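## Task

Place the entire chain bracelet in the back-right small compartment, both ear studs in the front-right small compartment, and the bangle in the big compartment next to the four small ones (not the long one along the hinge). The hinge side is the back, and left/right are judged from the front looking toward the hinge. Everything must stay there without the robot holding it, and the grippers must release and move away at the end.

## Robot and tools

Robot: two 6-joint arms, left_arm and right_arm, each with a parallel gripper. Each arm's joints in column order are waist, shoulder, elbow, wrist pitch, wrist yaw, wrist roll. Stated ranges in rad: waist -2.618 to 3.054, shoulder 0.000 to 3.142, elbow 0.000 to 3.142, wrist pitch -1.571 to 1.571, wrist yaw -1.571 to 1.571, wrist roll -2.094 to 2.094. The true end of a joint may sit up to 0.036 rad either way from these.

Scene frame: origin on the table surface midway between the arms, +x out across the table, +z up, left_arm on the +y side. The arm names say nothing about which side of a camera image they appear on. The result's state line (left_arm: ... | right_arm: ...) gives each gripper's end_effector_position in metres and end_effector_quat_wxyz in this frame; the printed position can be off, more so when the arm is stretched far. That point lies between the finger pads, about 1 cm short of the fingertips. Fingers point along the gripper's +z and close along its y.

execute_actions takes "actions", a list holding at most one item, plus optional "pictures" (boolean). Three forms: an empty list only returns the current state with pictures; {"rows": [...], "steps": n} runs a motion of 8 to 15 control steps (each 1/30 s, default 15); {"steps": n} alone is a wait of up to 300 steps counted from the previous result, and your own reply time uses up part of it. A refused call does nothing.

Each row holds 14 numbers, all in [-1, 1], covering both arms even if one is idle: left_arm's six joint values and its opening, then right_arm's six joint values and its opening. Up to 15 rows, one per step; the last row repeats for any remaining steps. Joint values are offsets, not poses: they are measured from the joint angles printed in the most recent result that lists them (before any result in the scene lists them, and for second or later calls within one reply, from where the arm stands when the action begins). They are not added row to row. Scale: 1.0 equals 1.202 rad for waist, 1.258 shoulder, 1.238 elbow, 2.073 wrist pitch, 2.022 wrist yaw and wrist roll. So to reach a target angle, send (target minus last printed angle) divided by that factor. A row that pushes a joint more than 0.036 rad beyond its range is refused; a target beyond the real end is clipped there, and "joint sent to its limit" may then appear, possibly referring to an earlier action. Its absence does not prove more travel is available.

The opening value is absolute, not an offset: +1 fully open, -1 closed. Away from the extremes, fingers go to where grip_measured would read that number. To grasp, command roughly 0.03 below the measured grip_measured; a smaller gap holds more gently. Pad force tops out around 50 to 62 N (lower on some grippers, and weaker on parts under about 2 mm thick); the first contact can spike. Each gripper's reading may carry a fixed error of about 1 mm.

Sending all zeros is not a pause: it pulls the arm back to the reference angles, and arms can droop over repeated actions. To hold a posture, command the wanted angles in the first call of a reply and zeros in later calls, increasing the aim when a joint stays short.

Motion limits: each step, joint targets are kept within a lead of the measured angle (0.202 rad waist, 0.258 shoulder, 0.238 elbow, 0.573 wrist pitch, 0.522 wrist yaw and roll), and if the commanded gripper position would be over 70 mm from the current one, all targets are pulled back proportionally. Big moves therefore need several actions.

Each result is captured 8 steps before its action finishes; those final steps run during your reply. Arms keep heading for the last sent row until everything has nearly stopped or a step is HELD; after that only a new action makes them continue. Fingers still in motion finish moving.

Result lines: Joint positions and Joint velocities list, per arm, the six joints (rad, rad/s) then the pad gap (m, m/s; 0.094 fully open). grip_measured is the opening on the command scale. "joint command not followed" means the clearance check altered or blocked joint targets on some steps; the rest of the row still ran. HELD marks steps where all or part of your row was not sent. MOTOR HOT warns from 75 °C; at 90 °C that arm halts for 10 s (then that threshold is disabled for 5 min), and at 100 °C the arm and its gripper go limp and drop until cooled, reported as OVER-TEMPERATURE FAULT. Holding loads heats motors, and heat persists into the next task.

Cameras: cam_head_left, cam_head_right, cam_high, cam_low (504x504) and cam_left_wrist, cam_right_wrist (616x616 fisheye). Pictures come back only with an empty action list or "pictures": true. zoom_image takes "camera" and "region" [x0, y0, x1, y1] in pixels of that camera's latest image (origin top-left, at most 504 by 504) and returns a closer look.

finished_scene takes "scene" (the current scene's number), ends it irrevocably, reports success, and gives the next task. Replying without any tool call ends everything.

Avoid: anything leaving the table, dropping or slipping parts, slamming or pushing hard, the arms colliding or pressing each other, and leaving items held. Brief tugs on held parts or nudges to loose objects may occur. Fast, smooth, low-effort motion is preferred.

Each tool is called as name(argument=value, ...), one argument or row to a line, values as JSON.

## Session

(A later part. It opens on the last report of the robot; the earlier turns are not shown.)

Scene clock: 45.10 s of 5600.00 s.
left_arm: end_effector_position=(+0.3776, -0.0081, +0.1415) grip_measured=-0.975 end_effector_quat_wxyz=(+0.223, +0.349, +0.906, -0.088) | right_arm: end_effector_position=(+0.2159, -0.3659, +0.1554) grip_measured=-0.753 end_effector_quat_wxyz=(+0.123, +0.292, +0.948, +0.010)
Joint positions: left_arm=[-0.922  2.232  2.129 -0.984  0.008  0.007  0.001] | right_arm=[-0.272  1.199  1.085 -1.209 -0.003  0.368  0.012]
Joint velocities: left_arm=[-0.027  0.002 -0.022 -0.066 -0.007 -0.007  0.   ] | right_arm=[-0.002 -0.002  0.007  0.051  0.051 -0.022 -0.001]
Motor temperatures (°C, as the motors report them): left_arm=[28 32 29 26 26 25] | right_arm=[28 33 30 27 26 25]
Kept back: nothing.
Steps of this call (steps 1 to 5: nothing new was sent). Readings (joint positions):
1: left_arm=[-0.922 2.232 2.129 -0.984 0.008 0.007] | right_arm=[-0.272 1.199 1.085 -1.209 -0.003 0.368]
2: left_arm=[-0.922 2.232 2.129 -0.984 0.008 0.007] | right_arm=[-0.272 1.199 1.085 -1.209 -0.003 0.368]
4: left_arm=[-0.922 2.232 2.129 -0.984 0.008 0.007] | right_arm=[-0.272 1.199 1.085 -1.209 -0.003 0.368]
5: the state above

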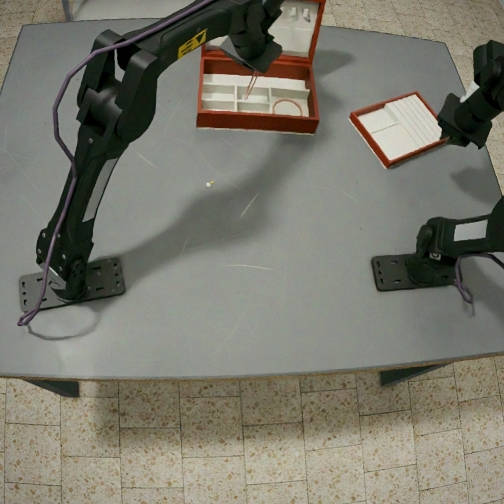

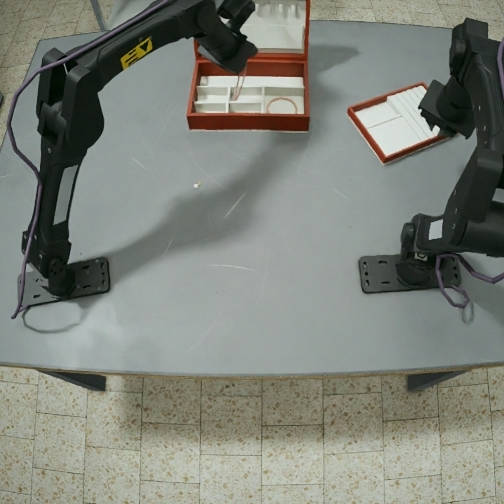

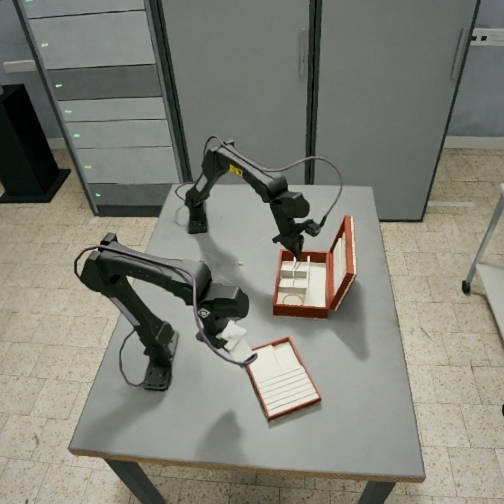

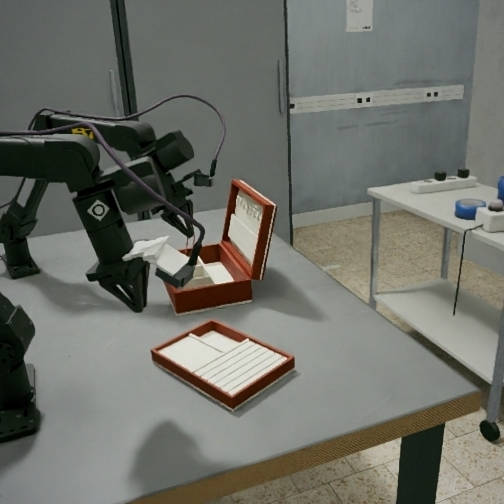

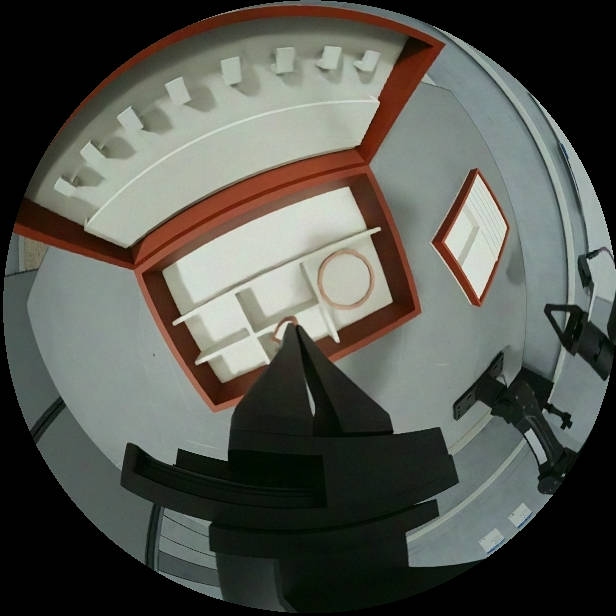

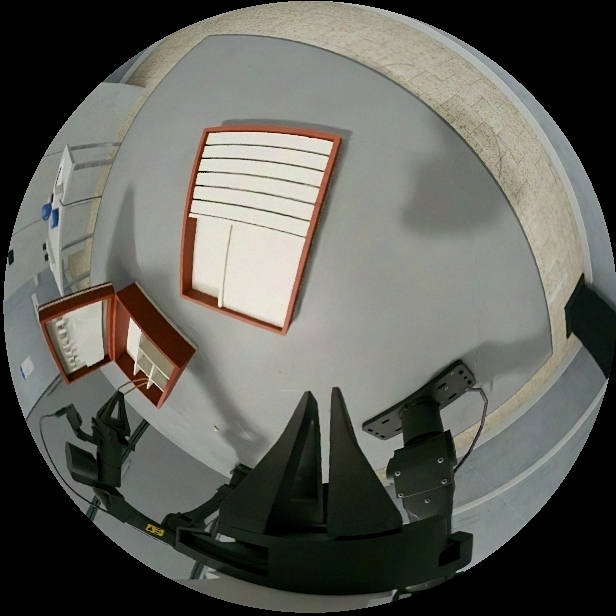

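execute_actions(
  actions=[
    {"rows":[[0,0.005,0.012,0.002,0,0,-1,0,0,0,0,0,0,-0.75],[0,0.01,0.012,0.004,0,0,-1,0,0,0,0,0,0,-0.75],[0,0.015,0.012,0.006,0,0,-1,0,0,0,0,0,0,-0.75],[0,0.02,0.012,0.008,0,0,-1,0,0,0,0,0,0,-0.75],[0,0.025,0.012,0.01,0,0,-1,0,0,0,0,0,0,-0.75],[0,0.03,0.012,0.012,0,0,-1,0,0,0,0,0,0,-0.75],[0,0.035,0.012,0.014,0,0,-1,0,0,0,0,0,0,-0.75],[0,0.04,0.012,0.014,0,0,-1,0,0,0,0,0,0,-0.75],[0,0.045,0.012,0.014,0,0,-1,0,0,0,0,0,0,-0.75],[0,0.05,0.012,0.014,0,0,-1,0,0,0,0,0,0,-0.75]],"steps":15},
  ],
)

execute_actions(
  actions=[
    {"steps":45},
  ],
  pictures=true,
)

zoom_image(
  camera="cam_head_left",
  region=[180,20,340,140],
)

zoom_image(
  camera="cam_high",
  region=[260,220,360,320],
)

Scene clock: 46.23 s of 5600.00 s.
left_arm: end_effector_position=(+0.3803, -0.0105, +0.1395) grip_measured=-0.975 end_effector_quat_wxyz=(+0.227, +0.349, +0.905, -0.090) | right_arm: end_effector_position=(+0.2159, -0.3659, +0.1554) grip_measured=-0.753 end_effector_quat_wxyz=(+0.123, +0.292, +0.948, +0.010)
Joint positions: left_arm=[-0.922  2.239  2.129 -0.968  0.008  0.007  0.001] | right_arm=[-0.272  1.199  1.085 -1.209 -0.003  0.368  0.012]
Joint velocities: left_arm=[-0.012  0.125 -0.012  0.095 -0.051 -0.037 -0.001] | right_arm=[-0.002 -0.007 -0.017 -0.051 -0.051 -0.007  0.001]
Motor temperatures (°C, as the motors report them): left_arm=[28 32 29 27 26 25] | right_arm=[28 32 30 27 26 25]
Steps of this call (steps 1 to 27: nothing new was sent; steps 28 to 34: the first 7 steps of this action). Readings (joint positions):
28: left_arm=[-0.922 2.232 2.129 -0.984 0.008 0.007] | right_arm=[-0.272 1.199 1.085 -1.209 -0.003 0.368]
29: left_arm=[-0.922 2.232 2.129 -0.983 0.008 0.007] | right_arm=[-0.272 1.199 1.085 -1.209 -0.003 0.368]
31: left_arm=[-0.922 2.232 2.129 -0.979 0.008 0.007] | right_arm=[-0.272 1.199 1.085 -1.209 -0.003 0.368]
34: the state above

Scene clock: 47.73 s of 5600.00 s.
left_arm: end_effector_position=(+0.3828, -0.0126, +0.1147) grip_measured=-0.975 end_effector_quat_wxyz=(+0.210, +0.350, +0.909, -0.084) | right_arm: end_effector_position=(+0.2159, -0.3659, +0.1554) grip_measured=-0.753 end_effector_quat_wxyz=(+0.123, +0.292, +0.948, +0.010)
Joint positions: left_arm=[-0.922  2.289  2.129 -0.955  0.008  0.007  0.001] | right_arm=[-0.272  1.199  1.085 -1.209 -0.003  0.368  0.012]
Joint velocities: left_arm=[-0.002 -0.002 -0.012 -0.066  0.051 -0.095 -0.   ] | right_arm=[ 0.022 -0.012 -0.017 -0.022  0.095 -0.007 -0.001]
Motor temperatures (°C, as the motors report them): left_arm=[28 32 29 27 26 25] | right_arm=[28 32 30 27 26 25]
Kept back: nothing.
Steps of this call (steps 1 to 8: the last 8 steps of your previous action; steps 9 to 30: the robot went on to your last target; steps 31 to 45: nothing new was sent). Readings (joint positions):
1: left_arm=[-0.922 2.244 2.129 -0.964 0.008 0.007] | right_arm=[-0.272 1.199 1.085 -1.209 -0.003 0.368]
2: left_arm=[-0.922 2.251 2.129 -0.961 0.008 0.007] | right_arm=[-0.272 1.199 1.085 -1.209 -0.003 0.368]
4: left_arm=[-0.922 2.266 2.129 -0.958 0.008 0.007] | right_arm=[-0.272 1.199 1.085 -1.209 -0.003 0.368]
8: left_arm=[-0.922 2.287 2.129 -0.957 0.008 0.007] | right_arm=[-0.272 1.199 1.085 -1.209 -0.003 0.368]
45: the state above
All arms were judged still, so your last target was given up. Only a new action makes them travel on or press farther. Fingers that are still opening or closing keep moving.

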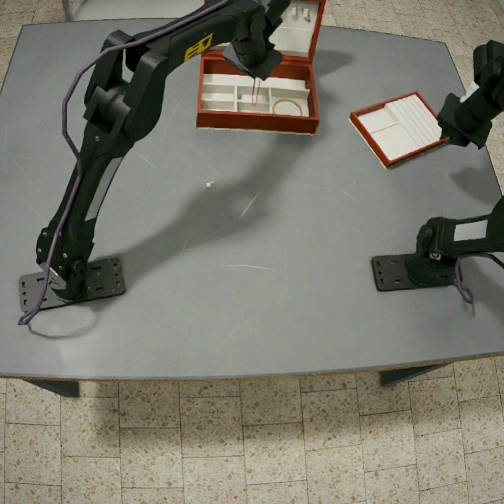

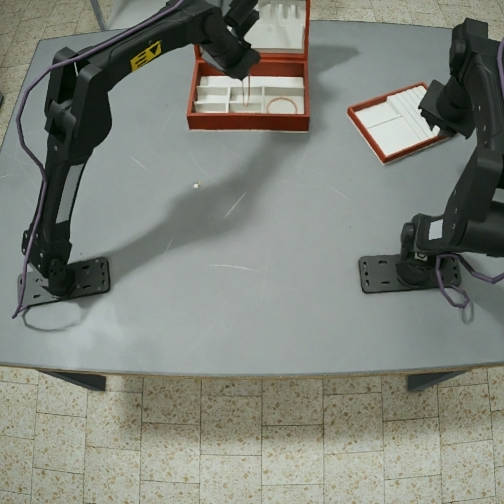

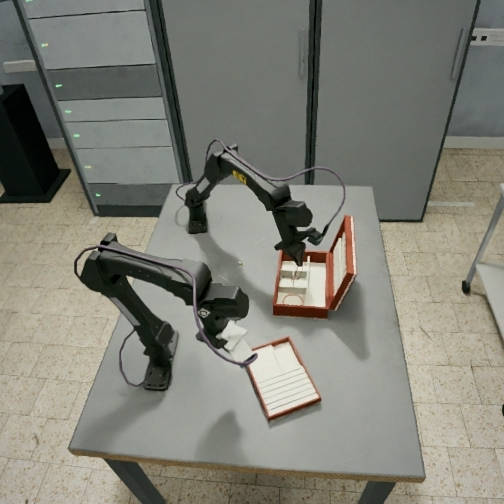

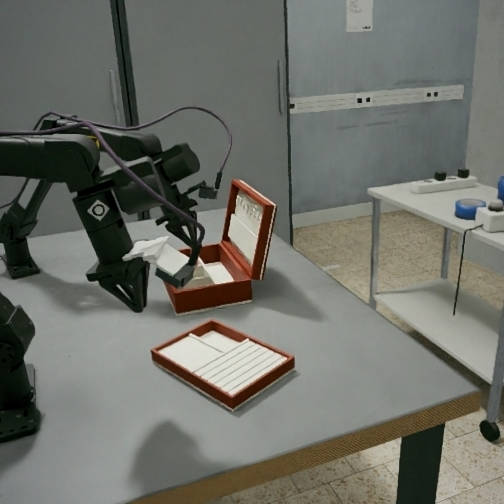

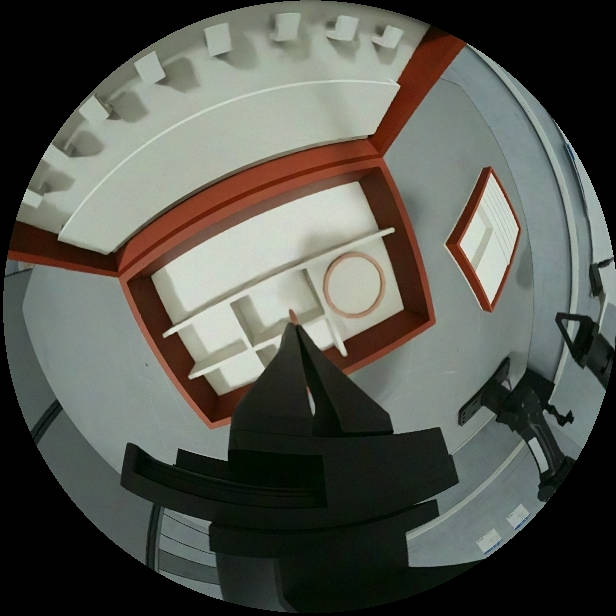

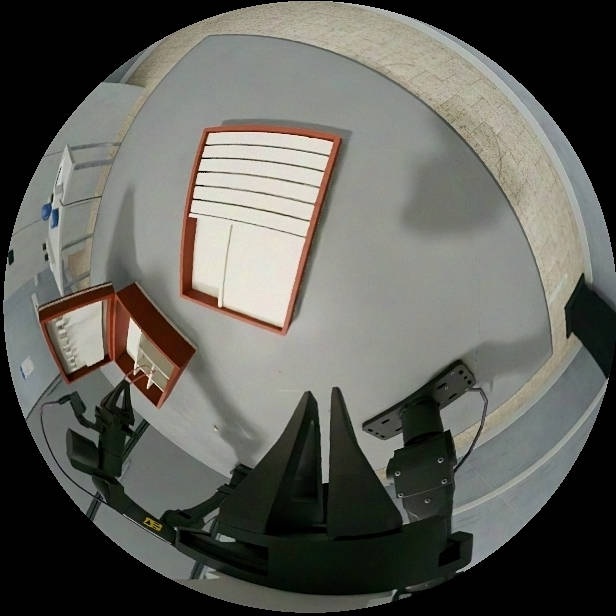

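Region (180, 20, 340, 140) of cam_head_left's 504x504 image, scaled by 3.150, with more detail than that image has; it fills the top 378 rows of this view, and the rest is white.

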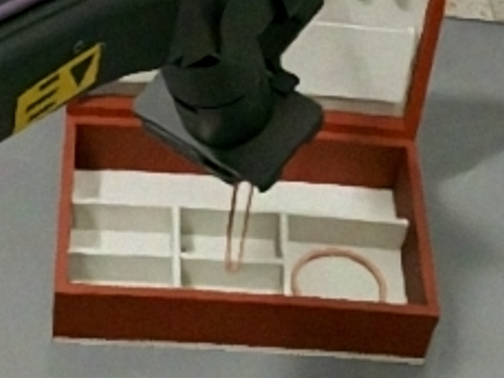

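Region (260, 220, 360, 320) of cam_high's 504x504 image, scaled by 5.040, with more detail than that image has.

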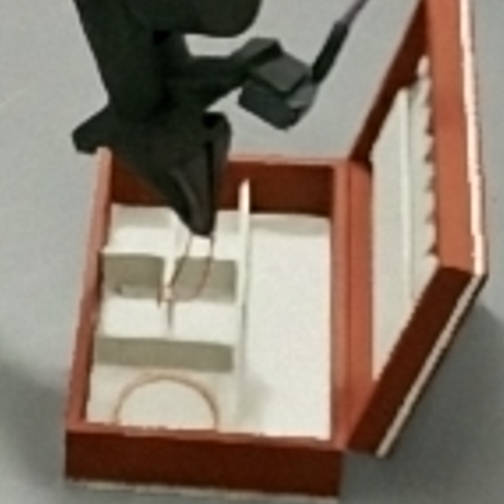

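execute_actions(
  actions=[
    {"rows":[[0,-0.01,0.012,0,0,0,-1,0,0,0,0,0,0,-0.75],[0,-0.014,0.012,0,0,0,-1,0,0,0,0,0,0,-0.75],[0,-0.018,0.012,0,0,0,-1,0,0,0,0,0,0,-0.75],[0,-0.022,0.012,0,0,0,-1,0,0,0,0,0,0,-0.75],[0,-0.026,0.012,0,0,0,-1,0,0,0,0,0,0,-0.75]],"steps":12},
  ],
)

execute_actions(
  actions=[
    {"steps":25},
  ],
  pictures=true,
)

zoom_image(
  camera="cam_head_left",
  region=[180,20,340,140],
)

zoom_image(
  camera="cam_high",
  region=[260,220,360,320],
)

Scene clock: 48.37 s of 5600.00 s.
left_arm: end_effector_position=(+0.3828, -0.0126, +0.1147) grip_measured=-0.975 end_effector_quat_wxyz=(+0.210, +0.350, +0.909, -0.084) | right_arm: end_effector_position=(+0.2159, -0.3659, +0.1554) grip_measured=-0.753 end_effector_quat_wxyz=(+0.123, +0.292, +0.948, +0.010)
Joint positions: left_arm=[-0.922  2.289  2.129 -0.955  0.008  0.007  0.001] | right_arm=[-0.272  1.199  1.085 -1.209 -0.003  0.368  0.012]
Joint velocities: left_arm=[-0.002  0.002 -0.002 -0.066 -0.037 -0.022 -0.001] | right_arm=[-0.012 -0.017 -0.017  0.037 -0.051 -0.037  0.002]
Motor temperatures (°C, as the motors report them): left_arm=[28 32 29 27 26 25] | right_arm=[28 32 30 27 26 25]
Steps of this call (steps 1 to 15: nothing new was sent; steps 16 to 19: the first 4 steps of this action). Readings (joint positions):
16: left_arm=[-0.922 2.289 2.129 -0.955 0.008 0.007] | right_arm=[-0.272 1.199 1.085 -1.209 -0.003 0.368]
17: left_arm=[-0.922 2.289 2.129 -0.955 0.008 0.007] | right_arm=[-0.272 1.199 1.085 -1.209 -0.003 0.368]
19: the state above

Scene clock: 49.20 s of 5600.00 s.
left_arm: end_effector_position=(+0.3828, -0.0127, +0.1239) grip_measured=-0.975 end_effector_quat_wxyz=(+0.218, +0.349, +0.907, -0.087) | right_arm: end_effector_position=(+0.2159, -0.3659, +0.1554) grip_measured=-0.753 end_effector_quat_wxyz=(+0.123, +0.292, +0.948, +0.010)
Joint positions: left_arm=[-0.922  2.271  2.129 -0.955  0.008  0.007  0.001] | right_arm=[-0.272  1.199  1.085 -1.209 -0.003  0.368  0.012]
Joint velocities: left_arm=[ 0.007 -0.012  0.017 -0.007 -0.095 -0.037 -0.   ] | right_arm=[-0.002  0.002  0.007 -0.037 -0.066  0.022  0.001]
Motor temperatures (°C, as the motors report them): left_arm=[28 33 29 27 26 25] | right_arm=[28 32 30 27 26 25]
Kept back: nothing.
Steps of this call (steps 1 to 8: the last 8 steps of your previous action; steps 9 to 25: the robot went on to your last target). Readings (joint positions):
1: left_arm=[-0.922 2.287 2.129 -0.955 0.008 0.007] | right_arm=[-0.272 1.199 1.085 -1.209 -0.003 0.368]
2: left_arm=[-0.922 2.286 2.129 -0.955 0.008 0.007] | right_arm=[-0.272 1.199 1.085 -1.209 -0.003 0.368]
4: left_arm=[-0.922 2.281 2.129 -0.955 0.008 0.007] | right_arm=[-0.272 1.199 1.085 -1.209 -0.003 0.368]
8: left_arm=[-0.922 2.272 2.129 -0.955 0.008 0.007] | right_arm=[-0.272 1.199 1.085 -1.209 -0.003 0.368]
25: the state above

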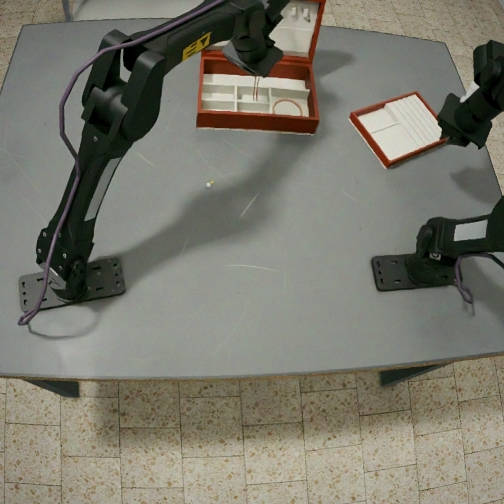

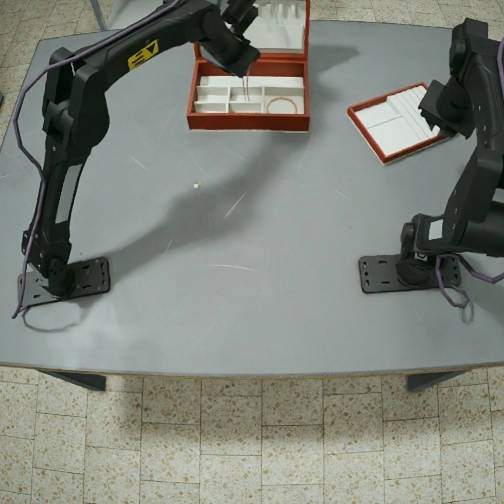

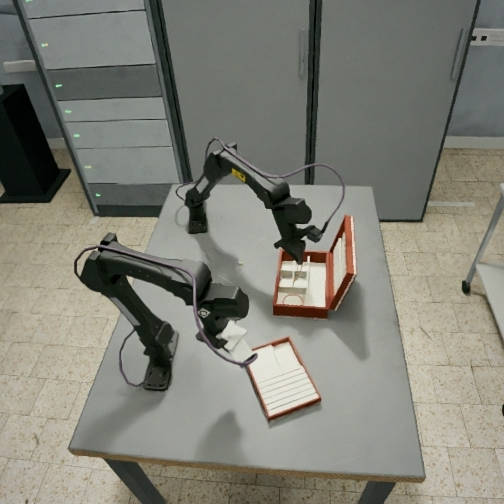

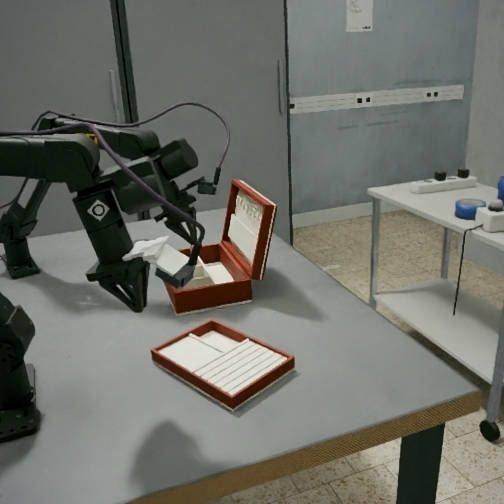

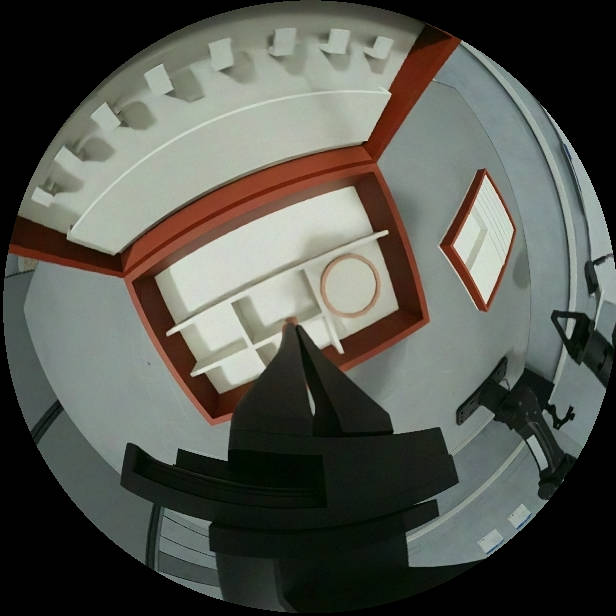

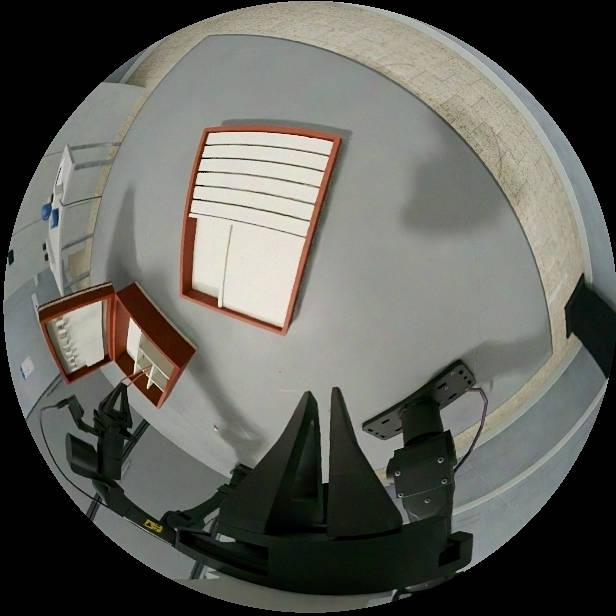

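Region (180, 20, 340, 140) of cam_head_left's 504x504 image, scaled by 3.150, with more detail than that image has; it fills the top 378 rows of this view, and the rest is white.

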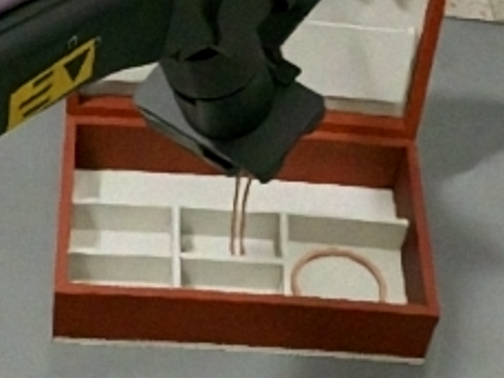

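Region (260, 220, 360, 320) of cam_high's 504x504 image, scaled by 5.040, with more detail than that image has.

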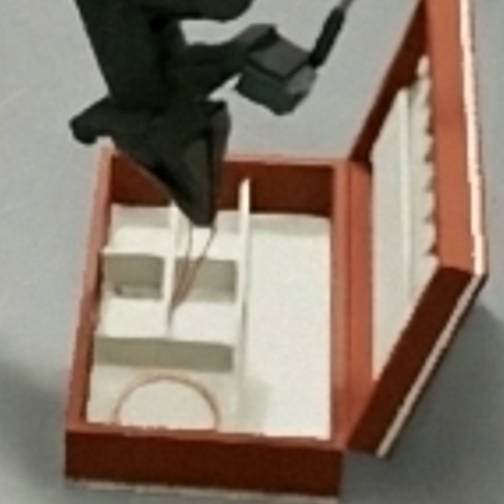

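Now behind the divider. Lower.

execute_actions(
  actions=[
    {"rows":[[0,0.01,0.012,0,0,0,-1,0,0,0,0,0,0,-0.75],[0,0.017,0.012,0,0,0,-1,0,0,0,0,0,0,-0.75],[0,0.024,0.012,0,0,0,-1,0,0,0,0,0,0,-0.75],[0,0.031,0.012,0,0,0,-1,0,0,0,0,0,0,-0.75],[0,0.038,0.012,0,0,0,-1,0,0,0,0,0,0,-0.75],[0,0.045,0.012,0,0,0,-1,0,0,0,0,0,0,-0.75],[0,0.052,0.012,0,0,0,-1,0,0,0,0,0,0,-0.75],[0,0.059,0.012,0,0,0,-1,0,0,0,0,0,0,-0.75],[0,0.066,0.012,0,0,0,-1,0,0,0,0,0,0,-0.75],[0,0.073,0.012,0,0,0,-1,0,0,0,0,0,0,-0.75]],"steps":15},
  ],
)

execute_actions(
  actions=[
    {"steps":14},
  ],
  pictures=true,
)

zoom_image(
  camera="cam_high",
  region=[260,220,360,320],
)

Scene clock: 50.03 s of 5600.00 s.
left_arm: end_effector_position=(+0.3835, -0.0133, +0.1133) grip_measured=-0.975 end_effector_quat_wxyz=(+0.211, +0.350, +0.909, -0.084) | right_arm: end_effector_position=(+0.2159, -0.3659, +0.1554) grip_measured=-0.753 end_effector_quat_wxyz=(+0.123, +0.292, +0.948, +0.010)
Joint positions: left_arm=[-0.922  2.292  2.129 -0.951  0.008  0.007  0.001] | right_arm=[-0.272  1.199  1.085 -1.209 -0.003  0.368  0.012]
Joint velocities: left_arm=[-0.002  0.242  0.022  0.022 -0.037 -0.051 -0.001] | right_arm=[-0.002  0.007 -0.007 -0.051 -0.037 -0.022  0.001]
Motor temperatures (°C, as the motors report them): left_arm=[28 33 29 27 26 25] | right_arm=[28 32 30 27 26 25]
Steps of this call (steps 1 to 15: the robot went on to your last target; steps 16 to 18: nothing new was sent; steps 19 to 25: the first 7 steps of this action). Readings (joint positions):
19: left_arm=[-0.922 2.271 2.129 -0.955 0.008 0.007] | right_arm=[-0.272 1.199 1.085 -1.209 -0.003 0.368]
20: left_arm=[-0.922 2.271 2.129 -0.955 0.008 0.007] | right_arm=[-0.272 1.199 1.085 -1.209 -0.003 0.368]
22: left_arm=[-0.922 2.274 2.129 -0.953 0.008 0.007] | right_arm=[-0.272 1.199 1.085 -1.209 -0.003 0.368]
25: the state above

Scene clock: 50.50 s of 5600.00 s.
left_arm: end_effector_position=(+0.3823, -0.0123, +0.0761) grip_measured=-0.975 end_effector_quat_wxyz=(+0.179, +0.353, +0.916, -0.072) | right_arm: end_effector_position=(+0.2159, -0.3659, +0.1554) grip_measured=-0.753 end_effector_quat_wxyz=(+0.123, +0.292, +0.948, +0.010)
Joint positions: left_arm=[-0.922  2.362  2.129 -0.95   0.008  0.007  0.001] | right_arm=[-0.272  1.199  1.085 -1.209 -0.003  0.368  0.012]
Joint velocities: left_arm=[-0.007 -0.002  0.007 -0.066 -0.007 -0.007  0.001] | right_arm=[ 0.007 -0.012 -0.007  0.066  0.051 -0.007 -0.001]
Motor temperatures (°C, as the motors report them): left_arm=[28 33 29 27 26 25] | right_arm=[28 32 30 27 26 25]
Kept back: nothing.
Steps of this call (steps 1 to 8: the last 8 steps of your previous action; steps 9 to 14: the robot went on to your last target). Readings (joint positions):
1: left_arm=[-0.922 2.302 2.129 -0.950 0.008 0.007] | right_arm=[-0.272 1.199 1.085 -1.209 -0.003 0.368]
2: left_arm=[-0.922 2.312 2.129 -0.950 0.008 0.007] | right_arm=[-0.272 1.199 1.085 -1.209 -0.003 0.368]
4: left_arm=[-0.922 2.334 2.129 -0.950 0.008 0.007] | right_arm=[-0.272 1.199 1.085 -1.209 -0.003 0.368]
8: left_arm=[-0.922 2.361 2.129 -0.950 0.008 0.007] | right_arm=[-0.272 1.199 1.085 -1.209 -0.003 0.368]
14: the state above

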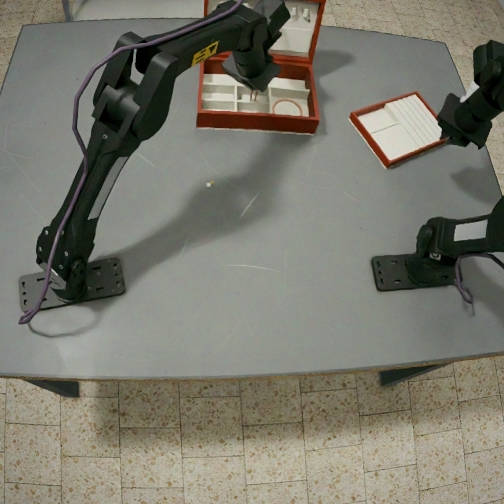

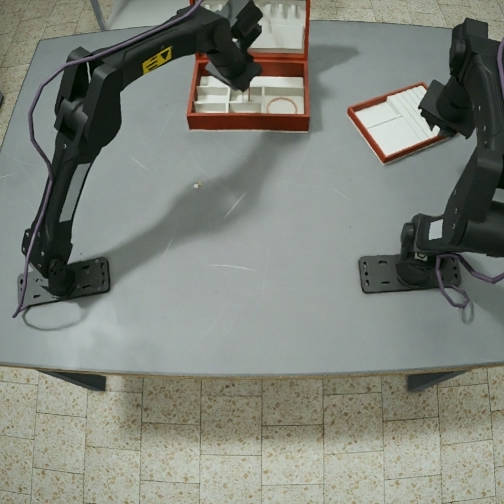

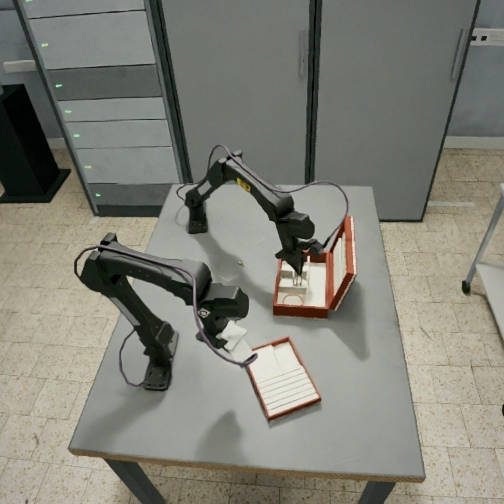

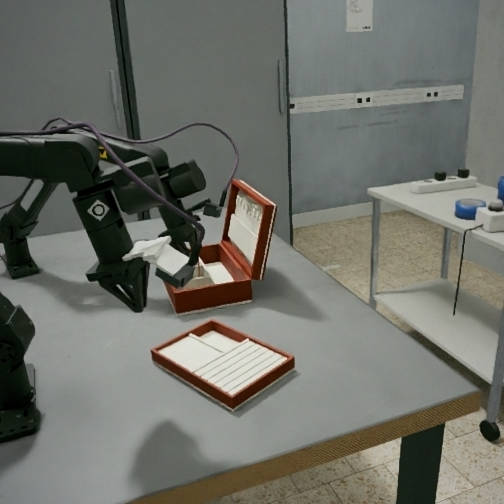

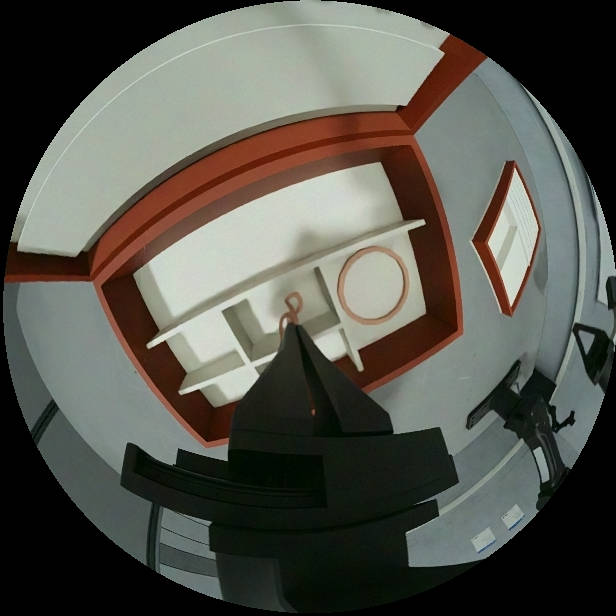

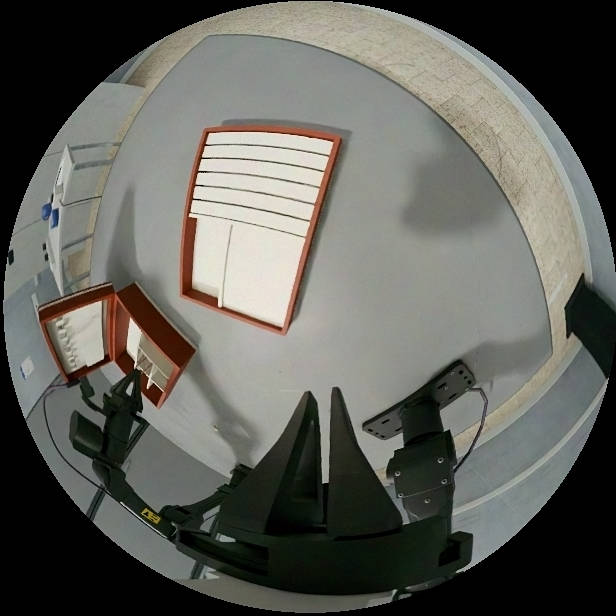

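Region (260, 220, 360, 320) of cam_high's 504x504 image, scaled by 5.040, with more detail than that image has.

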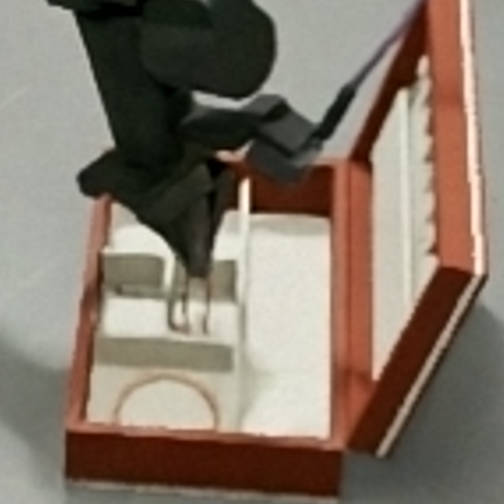

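Lower 2.8 cm more, release, lift.

execute_actions(
  actions=[
    {"rows":[[0,0.01,0.012,0,0,0,-1,0,0,0,0,0,0,-0.75],[0,0.017,0.012,0,0,0,-1,0,0,0,0,0,0,-0.75],[0,0.024,0.012,0,0,0,-1,0,0,0,0,0,0,-0.75],[0,0.031,0.012,0,0,0,-1,0,0,0,0,0,0,-0.75],[0,0.038,0.012,0,0,0,-1,0,0,0,0,0,0,-0.75],[0,0.044,0.012,0,0,0,-1,0,0,0,0,0,0,-0.75],[0,0.044,0.012,0,0,0,-1,0,0,0,0,0,0,-0.75],[0,0.044,0.012,0,0,0,-1,0,0,0,0,0,0,-0.75],[0,0.044,0.012,0,0,0,-1,0,0,0,0,0,0,-0.75],[0,0.044,0.012,0,0,0,-1,0,0,0,0,0,0,-0.75],[0,0.044,0.012,0,0,0,-0.9,0,0,0,0,0,0,-0.75],[0,0.044,0.012,0,0,0,-0.82,0,0,0,0,0,0,-0.75]],"steps":15},
  ],
)

execute_actions(
  actions=[
    {"rows":[[0,-0.015,0.012,0,0,0,-0.82,0,0,0,0,0,0,-0.75],[0,-0.03,0.012,0,0,0,-0.82,0,0,0,0,0,0,-0.75],[0,-0.045,0.012,0,0,0,-0.82,0,0,0,0,0,0,-0.75],[0,-0.06,0.012,0,0,0,-0.82,0,0,0,0,0,0,-0.75],[0,-0.075,0.012,0,0,0,-0.82,0,0,0,0,0,0,-0.75],[0,-0.09,0.012,0,0,0,-0.82,0,0,0,0,0,0,-0.75],[0,-0.105,0.012,0,0,0,-0.82,0,0,0,0,0,0,-0.75],[0,-0.12,0.012,0,0,0,-0.82,0,0,0,0,0,0,-0.75]],"steps":15},
  ],
)

execute_actions(
  actions=[
    {"steps":10},
  ],
  pictures=true,
)

Scene clock: 51.57 s of 5600.00 s.
left_arm: end_effector_position=(+0.3822, -0.0121, +0.0660) grip_measured=-0.975 end_effector_quat_wxyz=(+0.171, +0.353, +0.917, -0.069) | right_arm: end_effector_position=(+0.2159, -0.3659, +0.1554) grip_measured=-0.753 end_effector_quat_wxyz=(+0.123, +0.292, +0.948, +0.010)
Joint positions: left_arm=[-0.922  2.381  2.129 -0.947  0.008  0.007  0.001] | right_arm=[-0.272  1.199  1.085 -1.209 -0.003  0.368  0.012]
Joint velocities: left_arm=[-0.007  0.232  0.012 -0.007 -0.11   0.037 -0.002] | right_arm=[-0.002 -0.002 -0.012  0.022 -0.007  0.022  0.   ]
Motor temperatures (°C, as the motors report them): left_arm=[28 33 29 27 26 25] | right_arm=[28 32 30 27 26 25]
Steps of this call (steps 1 to 25: the robot went on to your last target; steps 26 to 32: the first 7 steps of this action). Readings (joint positions):
26: left_arm=[-0.922 2.362 2.129 -0.950 0.008 0.007] | right_arm=[-0.272 1.199 1.085 -1.209 -0.003 0.368]
27: left_arm=[-0.922 2.362 2.129 -0.950 0.008 0.007] | right_arm=[-0.272 1.199 1.085 -1.209 -0.003 0.368]
29: left_arm=[-0.922 2.365 2.129 -0.949 0.008 0.007] | right_arm=[-0.272 1.199 1.085 -1.209 -0.003 0.368]
32: the state above

Scene clock: 52.07 s of 5600.00 s.
left_arm: end_effector_position=(+0.3829, -0.0128, +0.0810) grip_measured=-0.822 end_effector_quat_wxyz=(+0.184, +0.352, +0.915, -0.074) | right_arm: end_effector_position=(+0.2159, -0.3659, +0.1554) grip_measured=-0.753 end_effector_quat_wxyz=(+0.123, +0.292, +0.948, +0.010)
Joint positions: left_arm=[-0.922  2.353  2.129 -0.948  0.008  0.007  0.008] | right_arm=[-0.272  1.199  1.085 -1.209 -0.003  0.368  0.012]
Joint velocities: left_arm=[ 0.027 -0.603  0.007  0.037 -0.095  0.037 -0.   ] | right_arm=[-0.002 -0.012 -0.002 -0.022  0.022  0.007  0.   ]
Motor temperatures (°C, as the motors report them): left_arm=[28 33 29 27 26 25] | right_arm=[28 32 30 27 26 25]
Steps of this call (steps 1 to 8: the last 8 steps of your previous action; steps 9 to 15: the first 7 steps of this action, its rows measured from where the robot was after step 8). Readings (joint positions):
8: left_arm=[-0.922 2.409 2.129 -0.947 0.008 0.007] | right_arm=[-0.272 1.199 1.085 -1.209 -0.003 0.368]
9: left_arm=[-0.922 2.409 2.129 -0.947 0.008 0.007] | right_arm=[-0.272 1.199 1.085 -1.209 -0.003 0.368]
10: left_arm=[-0.922 2.408 2.129 -0.946 0.008 0.007] | right_arm=[-0.272 1.199 1.085 -1.209 -0.003 0.368]
12: left_arm=[-0.922 2.398 2.129 -0.947 0.008 0.007] | right_arm=[-0.272 1.199 1.085 -1.209 -0.003 0.368]
15: the state above

Scene clock: 52.40 s of 5600.00 s.
left_arm: end_effector_position=(+0.3872, -0.0166, +0.1426) grip_measured=-0.822 end_effector_quat_wxyz=(+0.242, +0.347, +0.901, -0.096) | right_arm: end_effector_position=(+0.2159, -0.3659, +0.1554) grip_measured=-0.753 end_effector_quat_wxyz=(+0.123, +0.292, +0.948, +0.010)
Joint positions: left_arm=[-0.922  2.247  2.138 -0.934  0.008  0.007  0.008] | right_arm=[-0.272  1.199  1.085 -1.209 -0.003  0.368  0.012]
Joint velocities: left_arm=[ 0.002  0.022 -0.007 -0.022  0.007  0.007 -0.001] | right_arm=[-0.007 -0.002 -0.002 -0.051 -0.037 -0.037  0.001]
Motor temperatures (°C, as the motors report them): left_arm=[28 33 29 27 26 25] | right_arm=[28 32 30 27 26 25]
Kept back: nothing.
Steps of this call (steps 1 to 8: the last 8 steps of your previous action; steps 9 to 10: the robot went on to your last target). Readings (joint positions):
1: left_arm=[-0.922 2.331 2.129 -0.948 0.008 0.007] | right_arm=[-0.272 1.199 1.085 -1.209 -0.003 0.368]
2: left_arm=[-0.922 2.309 2.129 -0.947 0.008 0.007] | right_arm=[-0.272 1.199 1.085 -1.209 -0.003 0.368]
4: left_arm=[-0.922 2.269 2.129 -0.942 0.008 0.007] | right_arm=[-0.272 1.199 1.085 -1.209 -0.003 0.368]
8: left_arm=[-0.922 2.245 2.138 -0.932 0.008 0.007] | right_arm=[-0.272 1.199 1.085 -1.209 -0.003 0.368]
10: the state above

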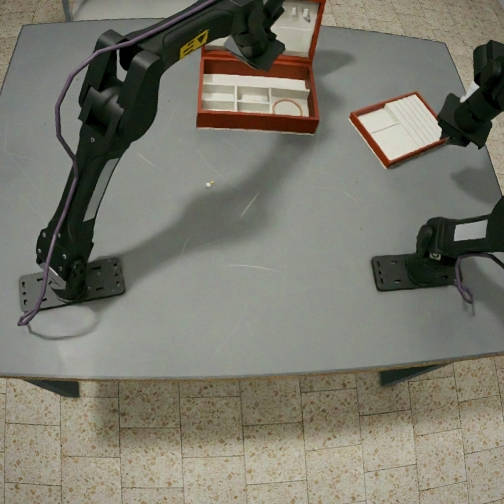

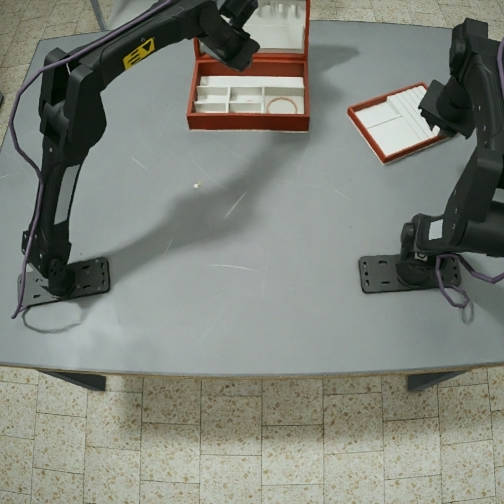

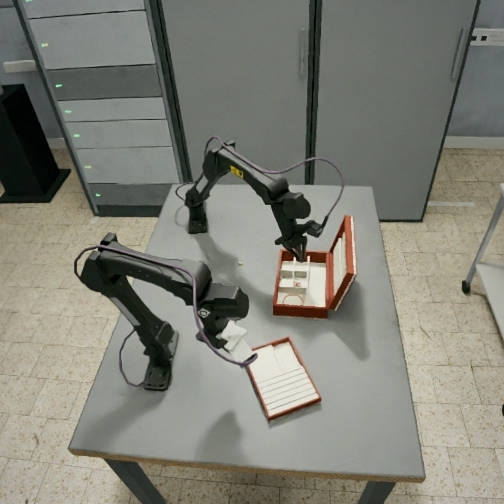

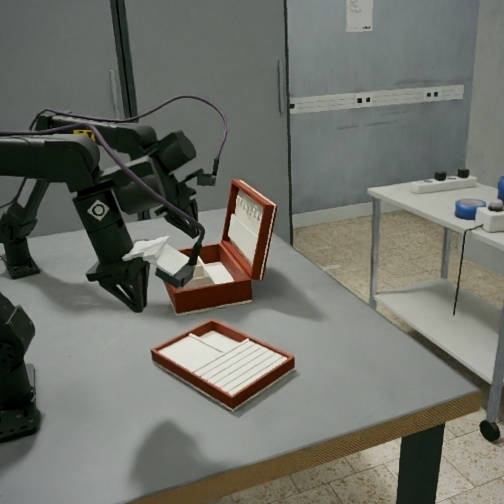

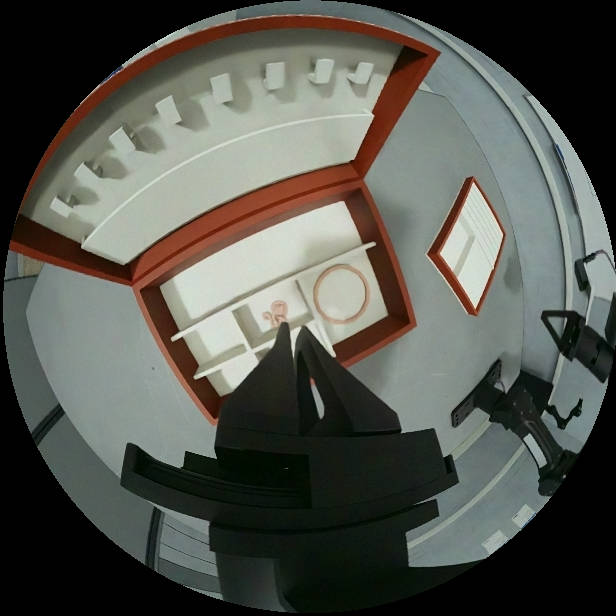

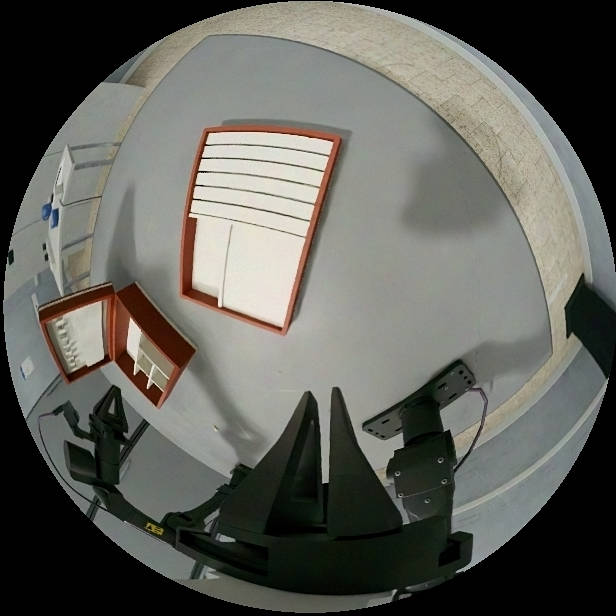

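execute_actions(
  actions=[
    {"rows":[[-0.01,-0.03,-0.03,0,0,-0.015,-0.7,0,0,0,0,0,0,-0.75],[-0.02,-0.06,-0.08,0,0,-0.03,-0.6,0,0,0,0,0,0,-0.75],[-0.035,-0.09,-0.135,0,0,-0.05,-0.55,0,0,0,0,0,0,-0.75],[-0.05,-0.12,-0.19,-0.005,0,-0.065,-0.55,0,0,0,0,0,0,-0.75],[-0.065,-0.15,-0.25,-0.005,0,-0.085,-0.55,0,0,0,0,0,0,-0.75],[-0.08,-0.18,-0.31,-0.01,0,-0.1,-0.55,0,0,0,0,0,0,-0.75],[-0.095,-0.21,-0.37,-0.01,0,-0.12,-0.55,0,0,0,0,0,0,-0.75],[-0.11,-0.24,-0.43,-0.015,0,-0.135,-0.55,0,0,0,0,0,0,-0.75],[-0.125,-0.265,-0.49,-0.015,0,-0.155,-0.55,0,0,0,0,0,0,-0.75],[-0.14,-0.29,-0.55,-0.02,0,-0.17,-0.55,0,0,0,0,0,0,-0.75],[-0.15,-0.31,-0.605,-0.02,0,-0.19,-0.55,0,0,0,0,0,0,-0.75],[-0.16,-0.325,-0.655,-0.022,0,-0.205,-0.55,0,0,0,0,0,0,-0.75],[-0.168,-0.338,-0.695,-0.022,0,-0.22,-0.55,0,0,0,0,0,0,-0.75],[-0.173,-0.346,-0.72,-0.022,0,-0.23,-0.55,0,0,0,0,0,0,-0.75],[-0.173,-0.35,-0.735,-0.022,0,-0.23,-0.55,0,0,0,0,0,0,-0.75]],"steps":15},
  ],
)

execute_actions(
  actions=[
    {"steps":24},
  ],
  pictures=true,
)

Scene clock: 54.13 s of 5600.00 s.
left_arm: end_effector_position=(+0.3201, +0.0058, +0.1236) grip_measured=-0.552 end_effector_quat_wxyz=(+0.184, +0.322, +0.924, -0.093) | right_arm: end_effector_position=(+0.2159, -0.3659, +0.1554) grip_measured=-0.753 end_effector_quat_wxyz=(+0.123, +0.292, +0.948, +0.010)
Joint positions: left_arm=[-0.978  2.059  1.815 -0.912  0.008 -0.115  0.021] | right_arm=[-0.272  1.199  1.085 -1.209 -0.003  0.368  0.012]
Joint velocities: left_arm=[-0.608 -1.179 -2.01  -0.125  0.037 -0.755  0.   ] | right_arm=[ 0.012 -0.002  0.007 -0.022  0.037  0.022  0.   ]
Motor temperatures (°C, as the motors report them): left_arm=[28 34 29 27 26 25] | right_arm=[28 31 30 27 26 25]
Steps of this call (steps 1 to 30: the robot went on to your last target; steps 31 to 45: nothing new was sent; steps 46 to 52: the first 7 steps of this action). Readings (joint positions):
46: left_arm=[-0.922 2.245 2.133 -0.931 0.008 0.003] | right_arm=[-0.272 1.199 1.085 -1.209 -0.003 0.368]
47: left_arm=[-0.924 2.232 2.111 -0.922 0.008 -0.006] | right_arm=[-0.272 1.199 1.085 -1.209 -0.003 0.368]
49: left_arm=[-0.934 2.177 2.015 -0.909 0.008 -0.040] | right_arm=[-0.272 1.199 1.085 -1.209 -0.003 0.368]
52: the state above

Scene clock: 54.93 s of 5600.00 s.
left_arm: end_effector_position=(+0.1554, +0.0975, +0.0371) grip_measured=-0.552 end_effector_quat_wxyz=(-0.010, +0.244, +0.970, -0.000) | right_arm: end_effector_position=(+0.2159, -0.3659, +0.1554) grip_measured=-0.753 end_effector_quat_wxyz=(+0.123, +0.292, +0.948, +0.010)
Joint positions: left_arm=[-1.137  1.826  1.227 -0.987  0.013 -0.449  0.021] | right_arm=[-0.272  1.199  1.085 -1.209 -0.003  0.368  0.012]
Joint velocities: left_arm=[ 0.002 -0.012 -0.007  0.11  -0.007  0.037  0.   ] | right_arm=[ 0.002 -0.007 -0.012 -0.007  0.007 -0.022 -0.   ]
Motor temperatures (°C, as the motors report them): left_arm=[28 34 29 27 26 25] | right_arm=[28 31 30 27 26 25]
Kept back: nothing.
Steps of this call (steps 1 to 8: the last 8 steps of your previous action; steps 9 to 24: the robot went on to your last target). Readings (joint positions):
1: left_arm=[-1.001 2.018 1.743 -0.915 0.008 -0.143] | right_arm=[-0.272 1.199 1.085 -1.209 -0.003 0.368]
2: left_arm=[-1.026 1.979 1.671 -0.919 0.008 -0.173] | right_arm=[-0.272 1.199 1.085 -1.209 -0.003 0.368]
4: left_arm=[-1.077 1.909 1.527 -0.927 0.008 -0.236] | right_arm=[-0.272 1.199 1.085 -1.209 -0.003 0.368]
8: left_arm=[-1.138 1.835 1.292 -0.963 0.012 -0.354] | right_arm=[-0.272 1.199 1.085 -1.209 -0.003 0.368]
24: the state above

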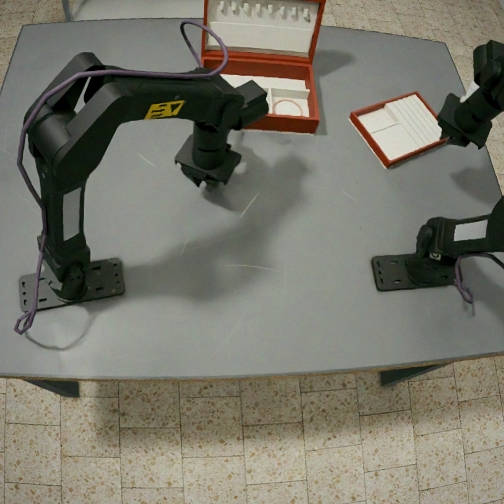

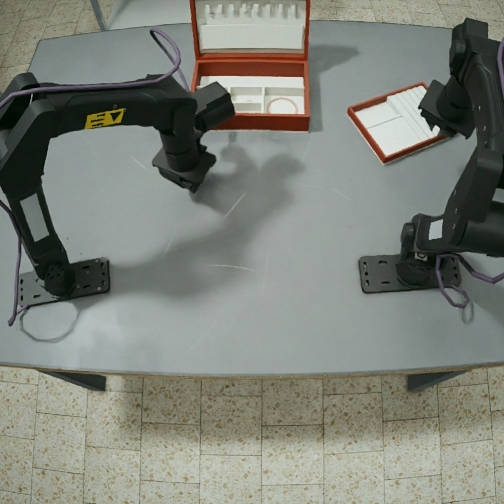

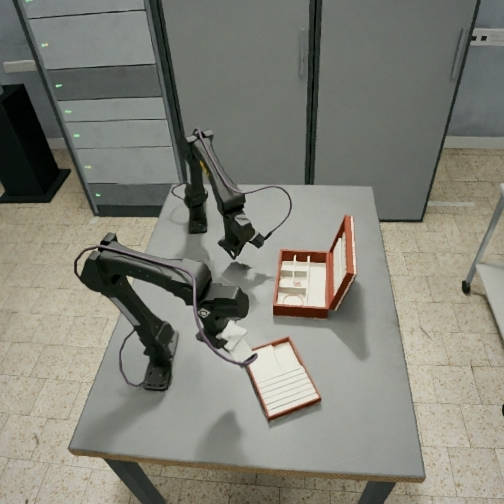

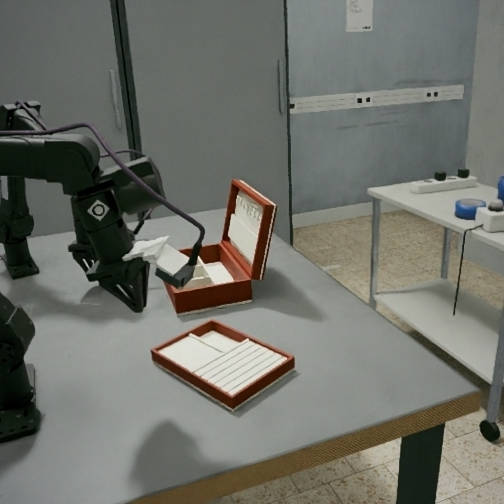

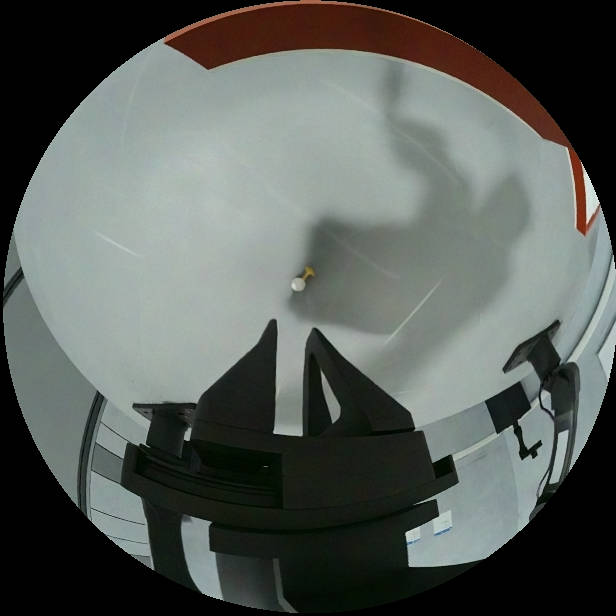

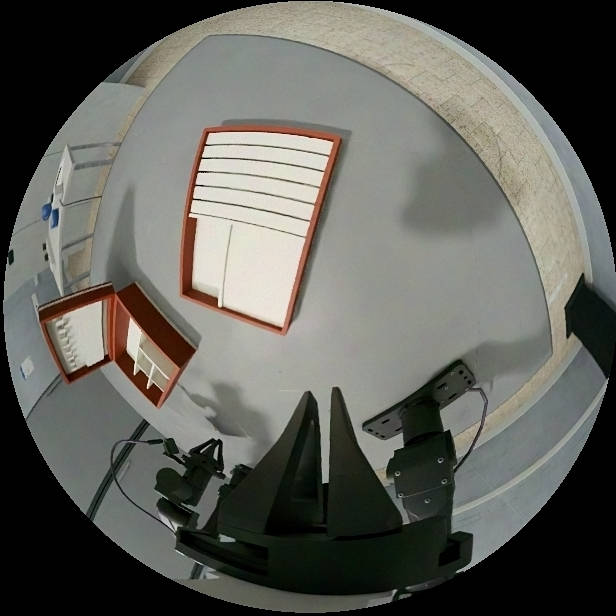

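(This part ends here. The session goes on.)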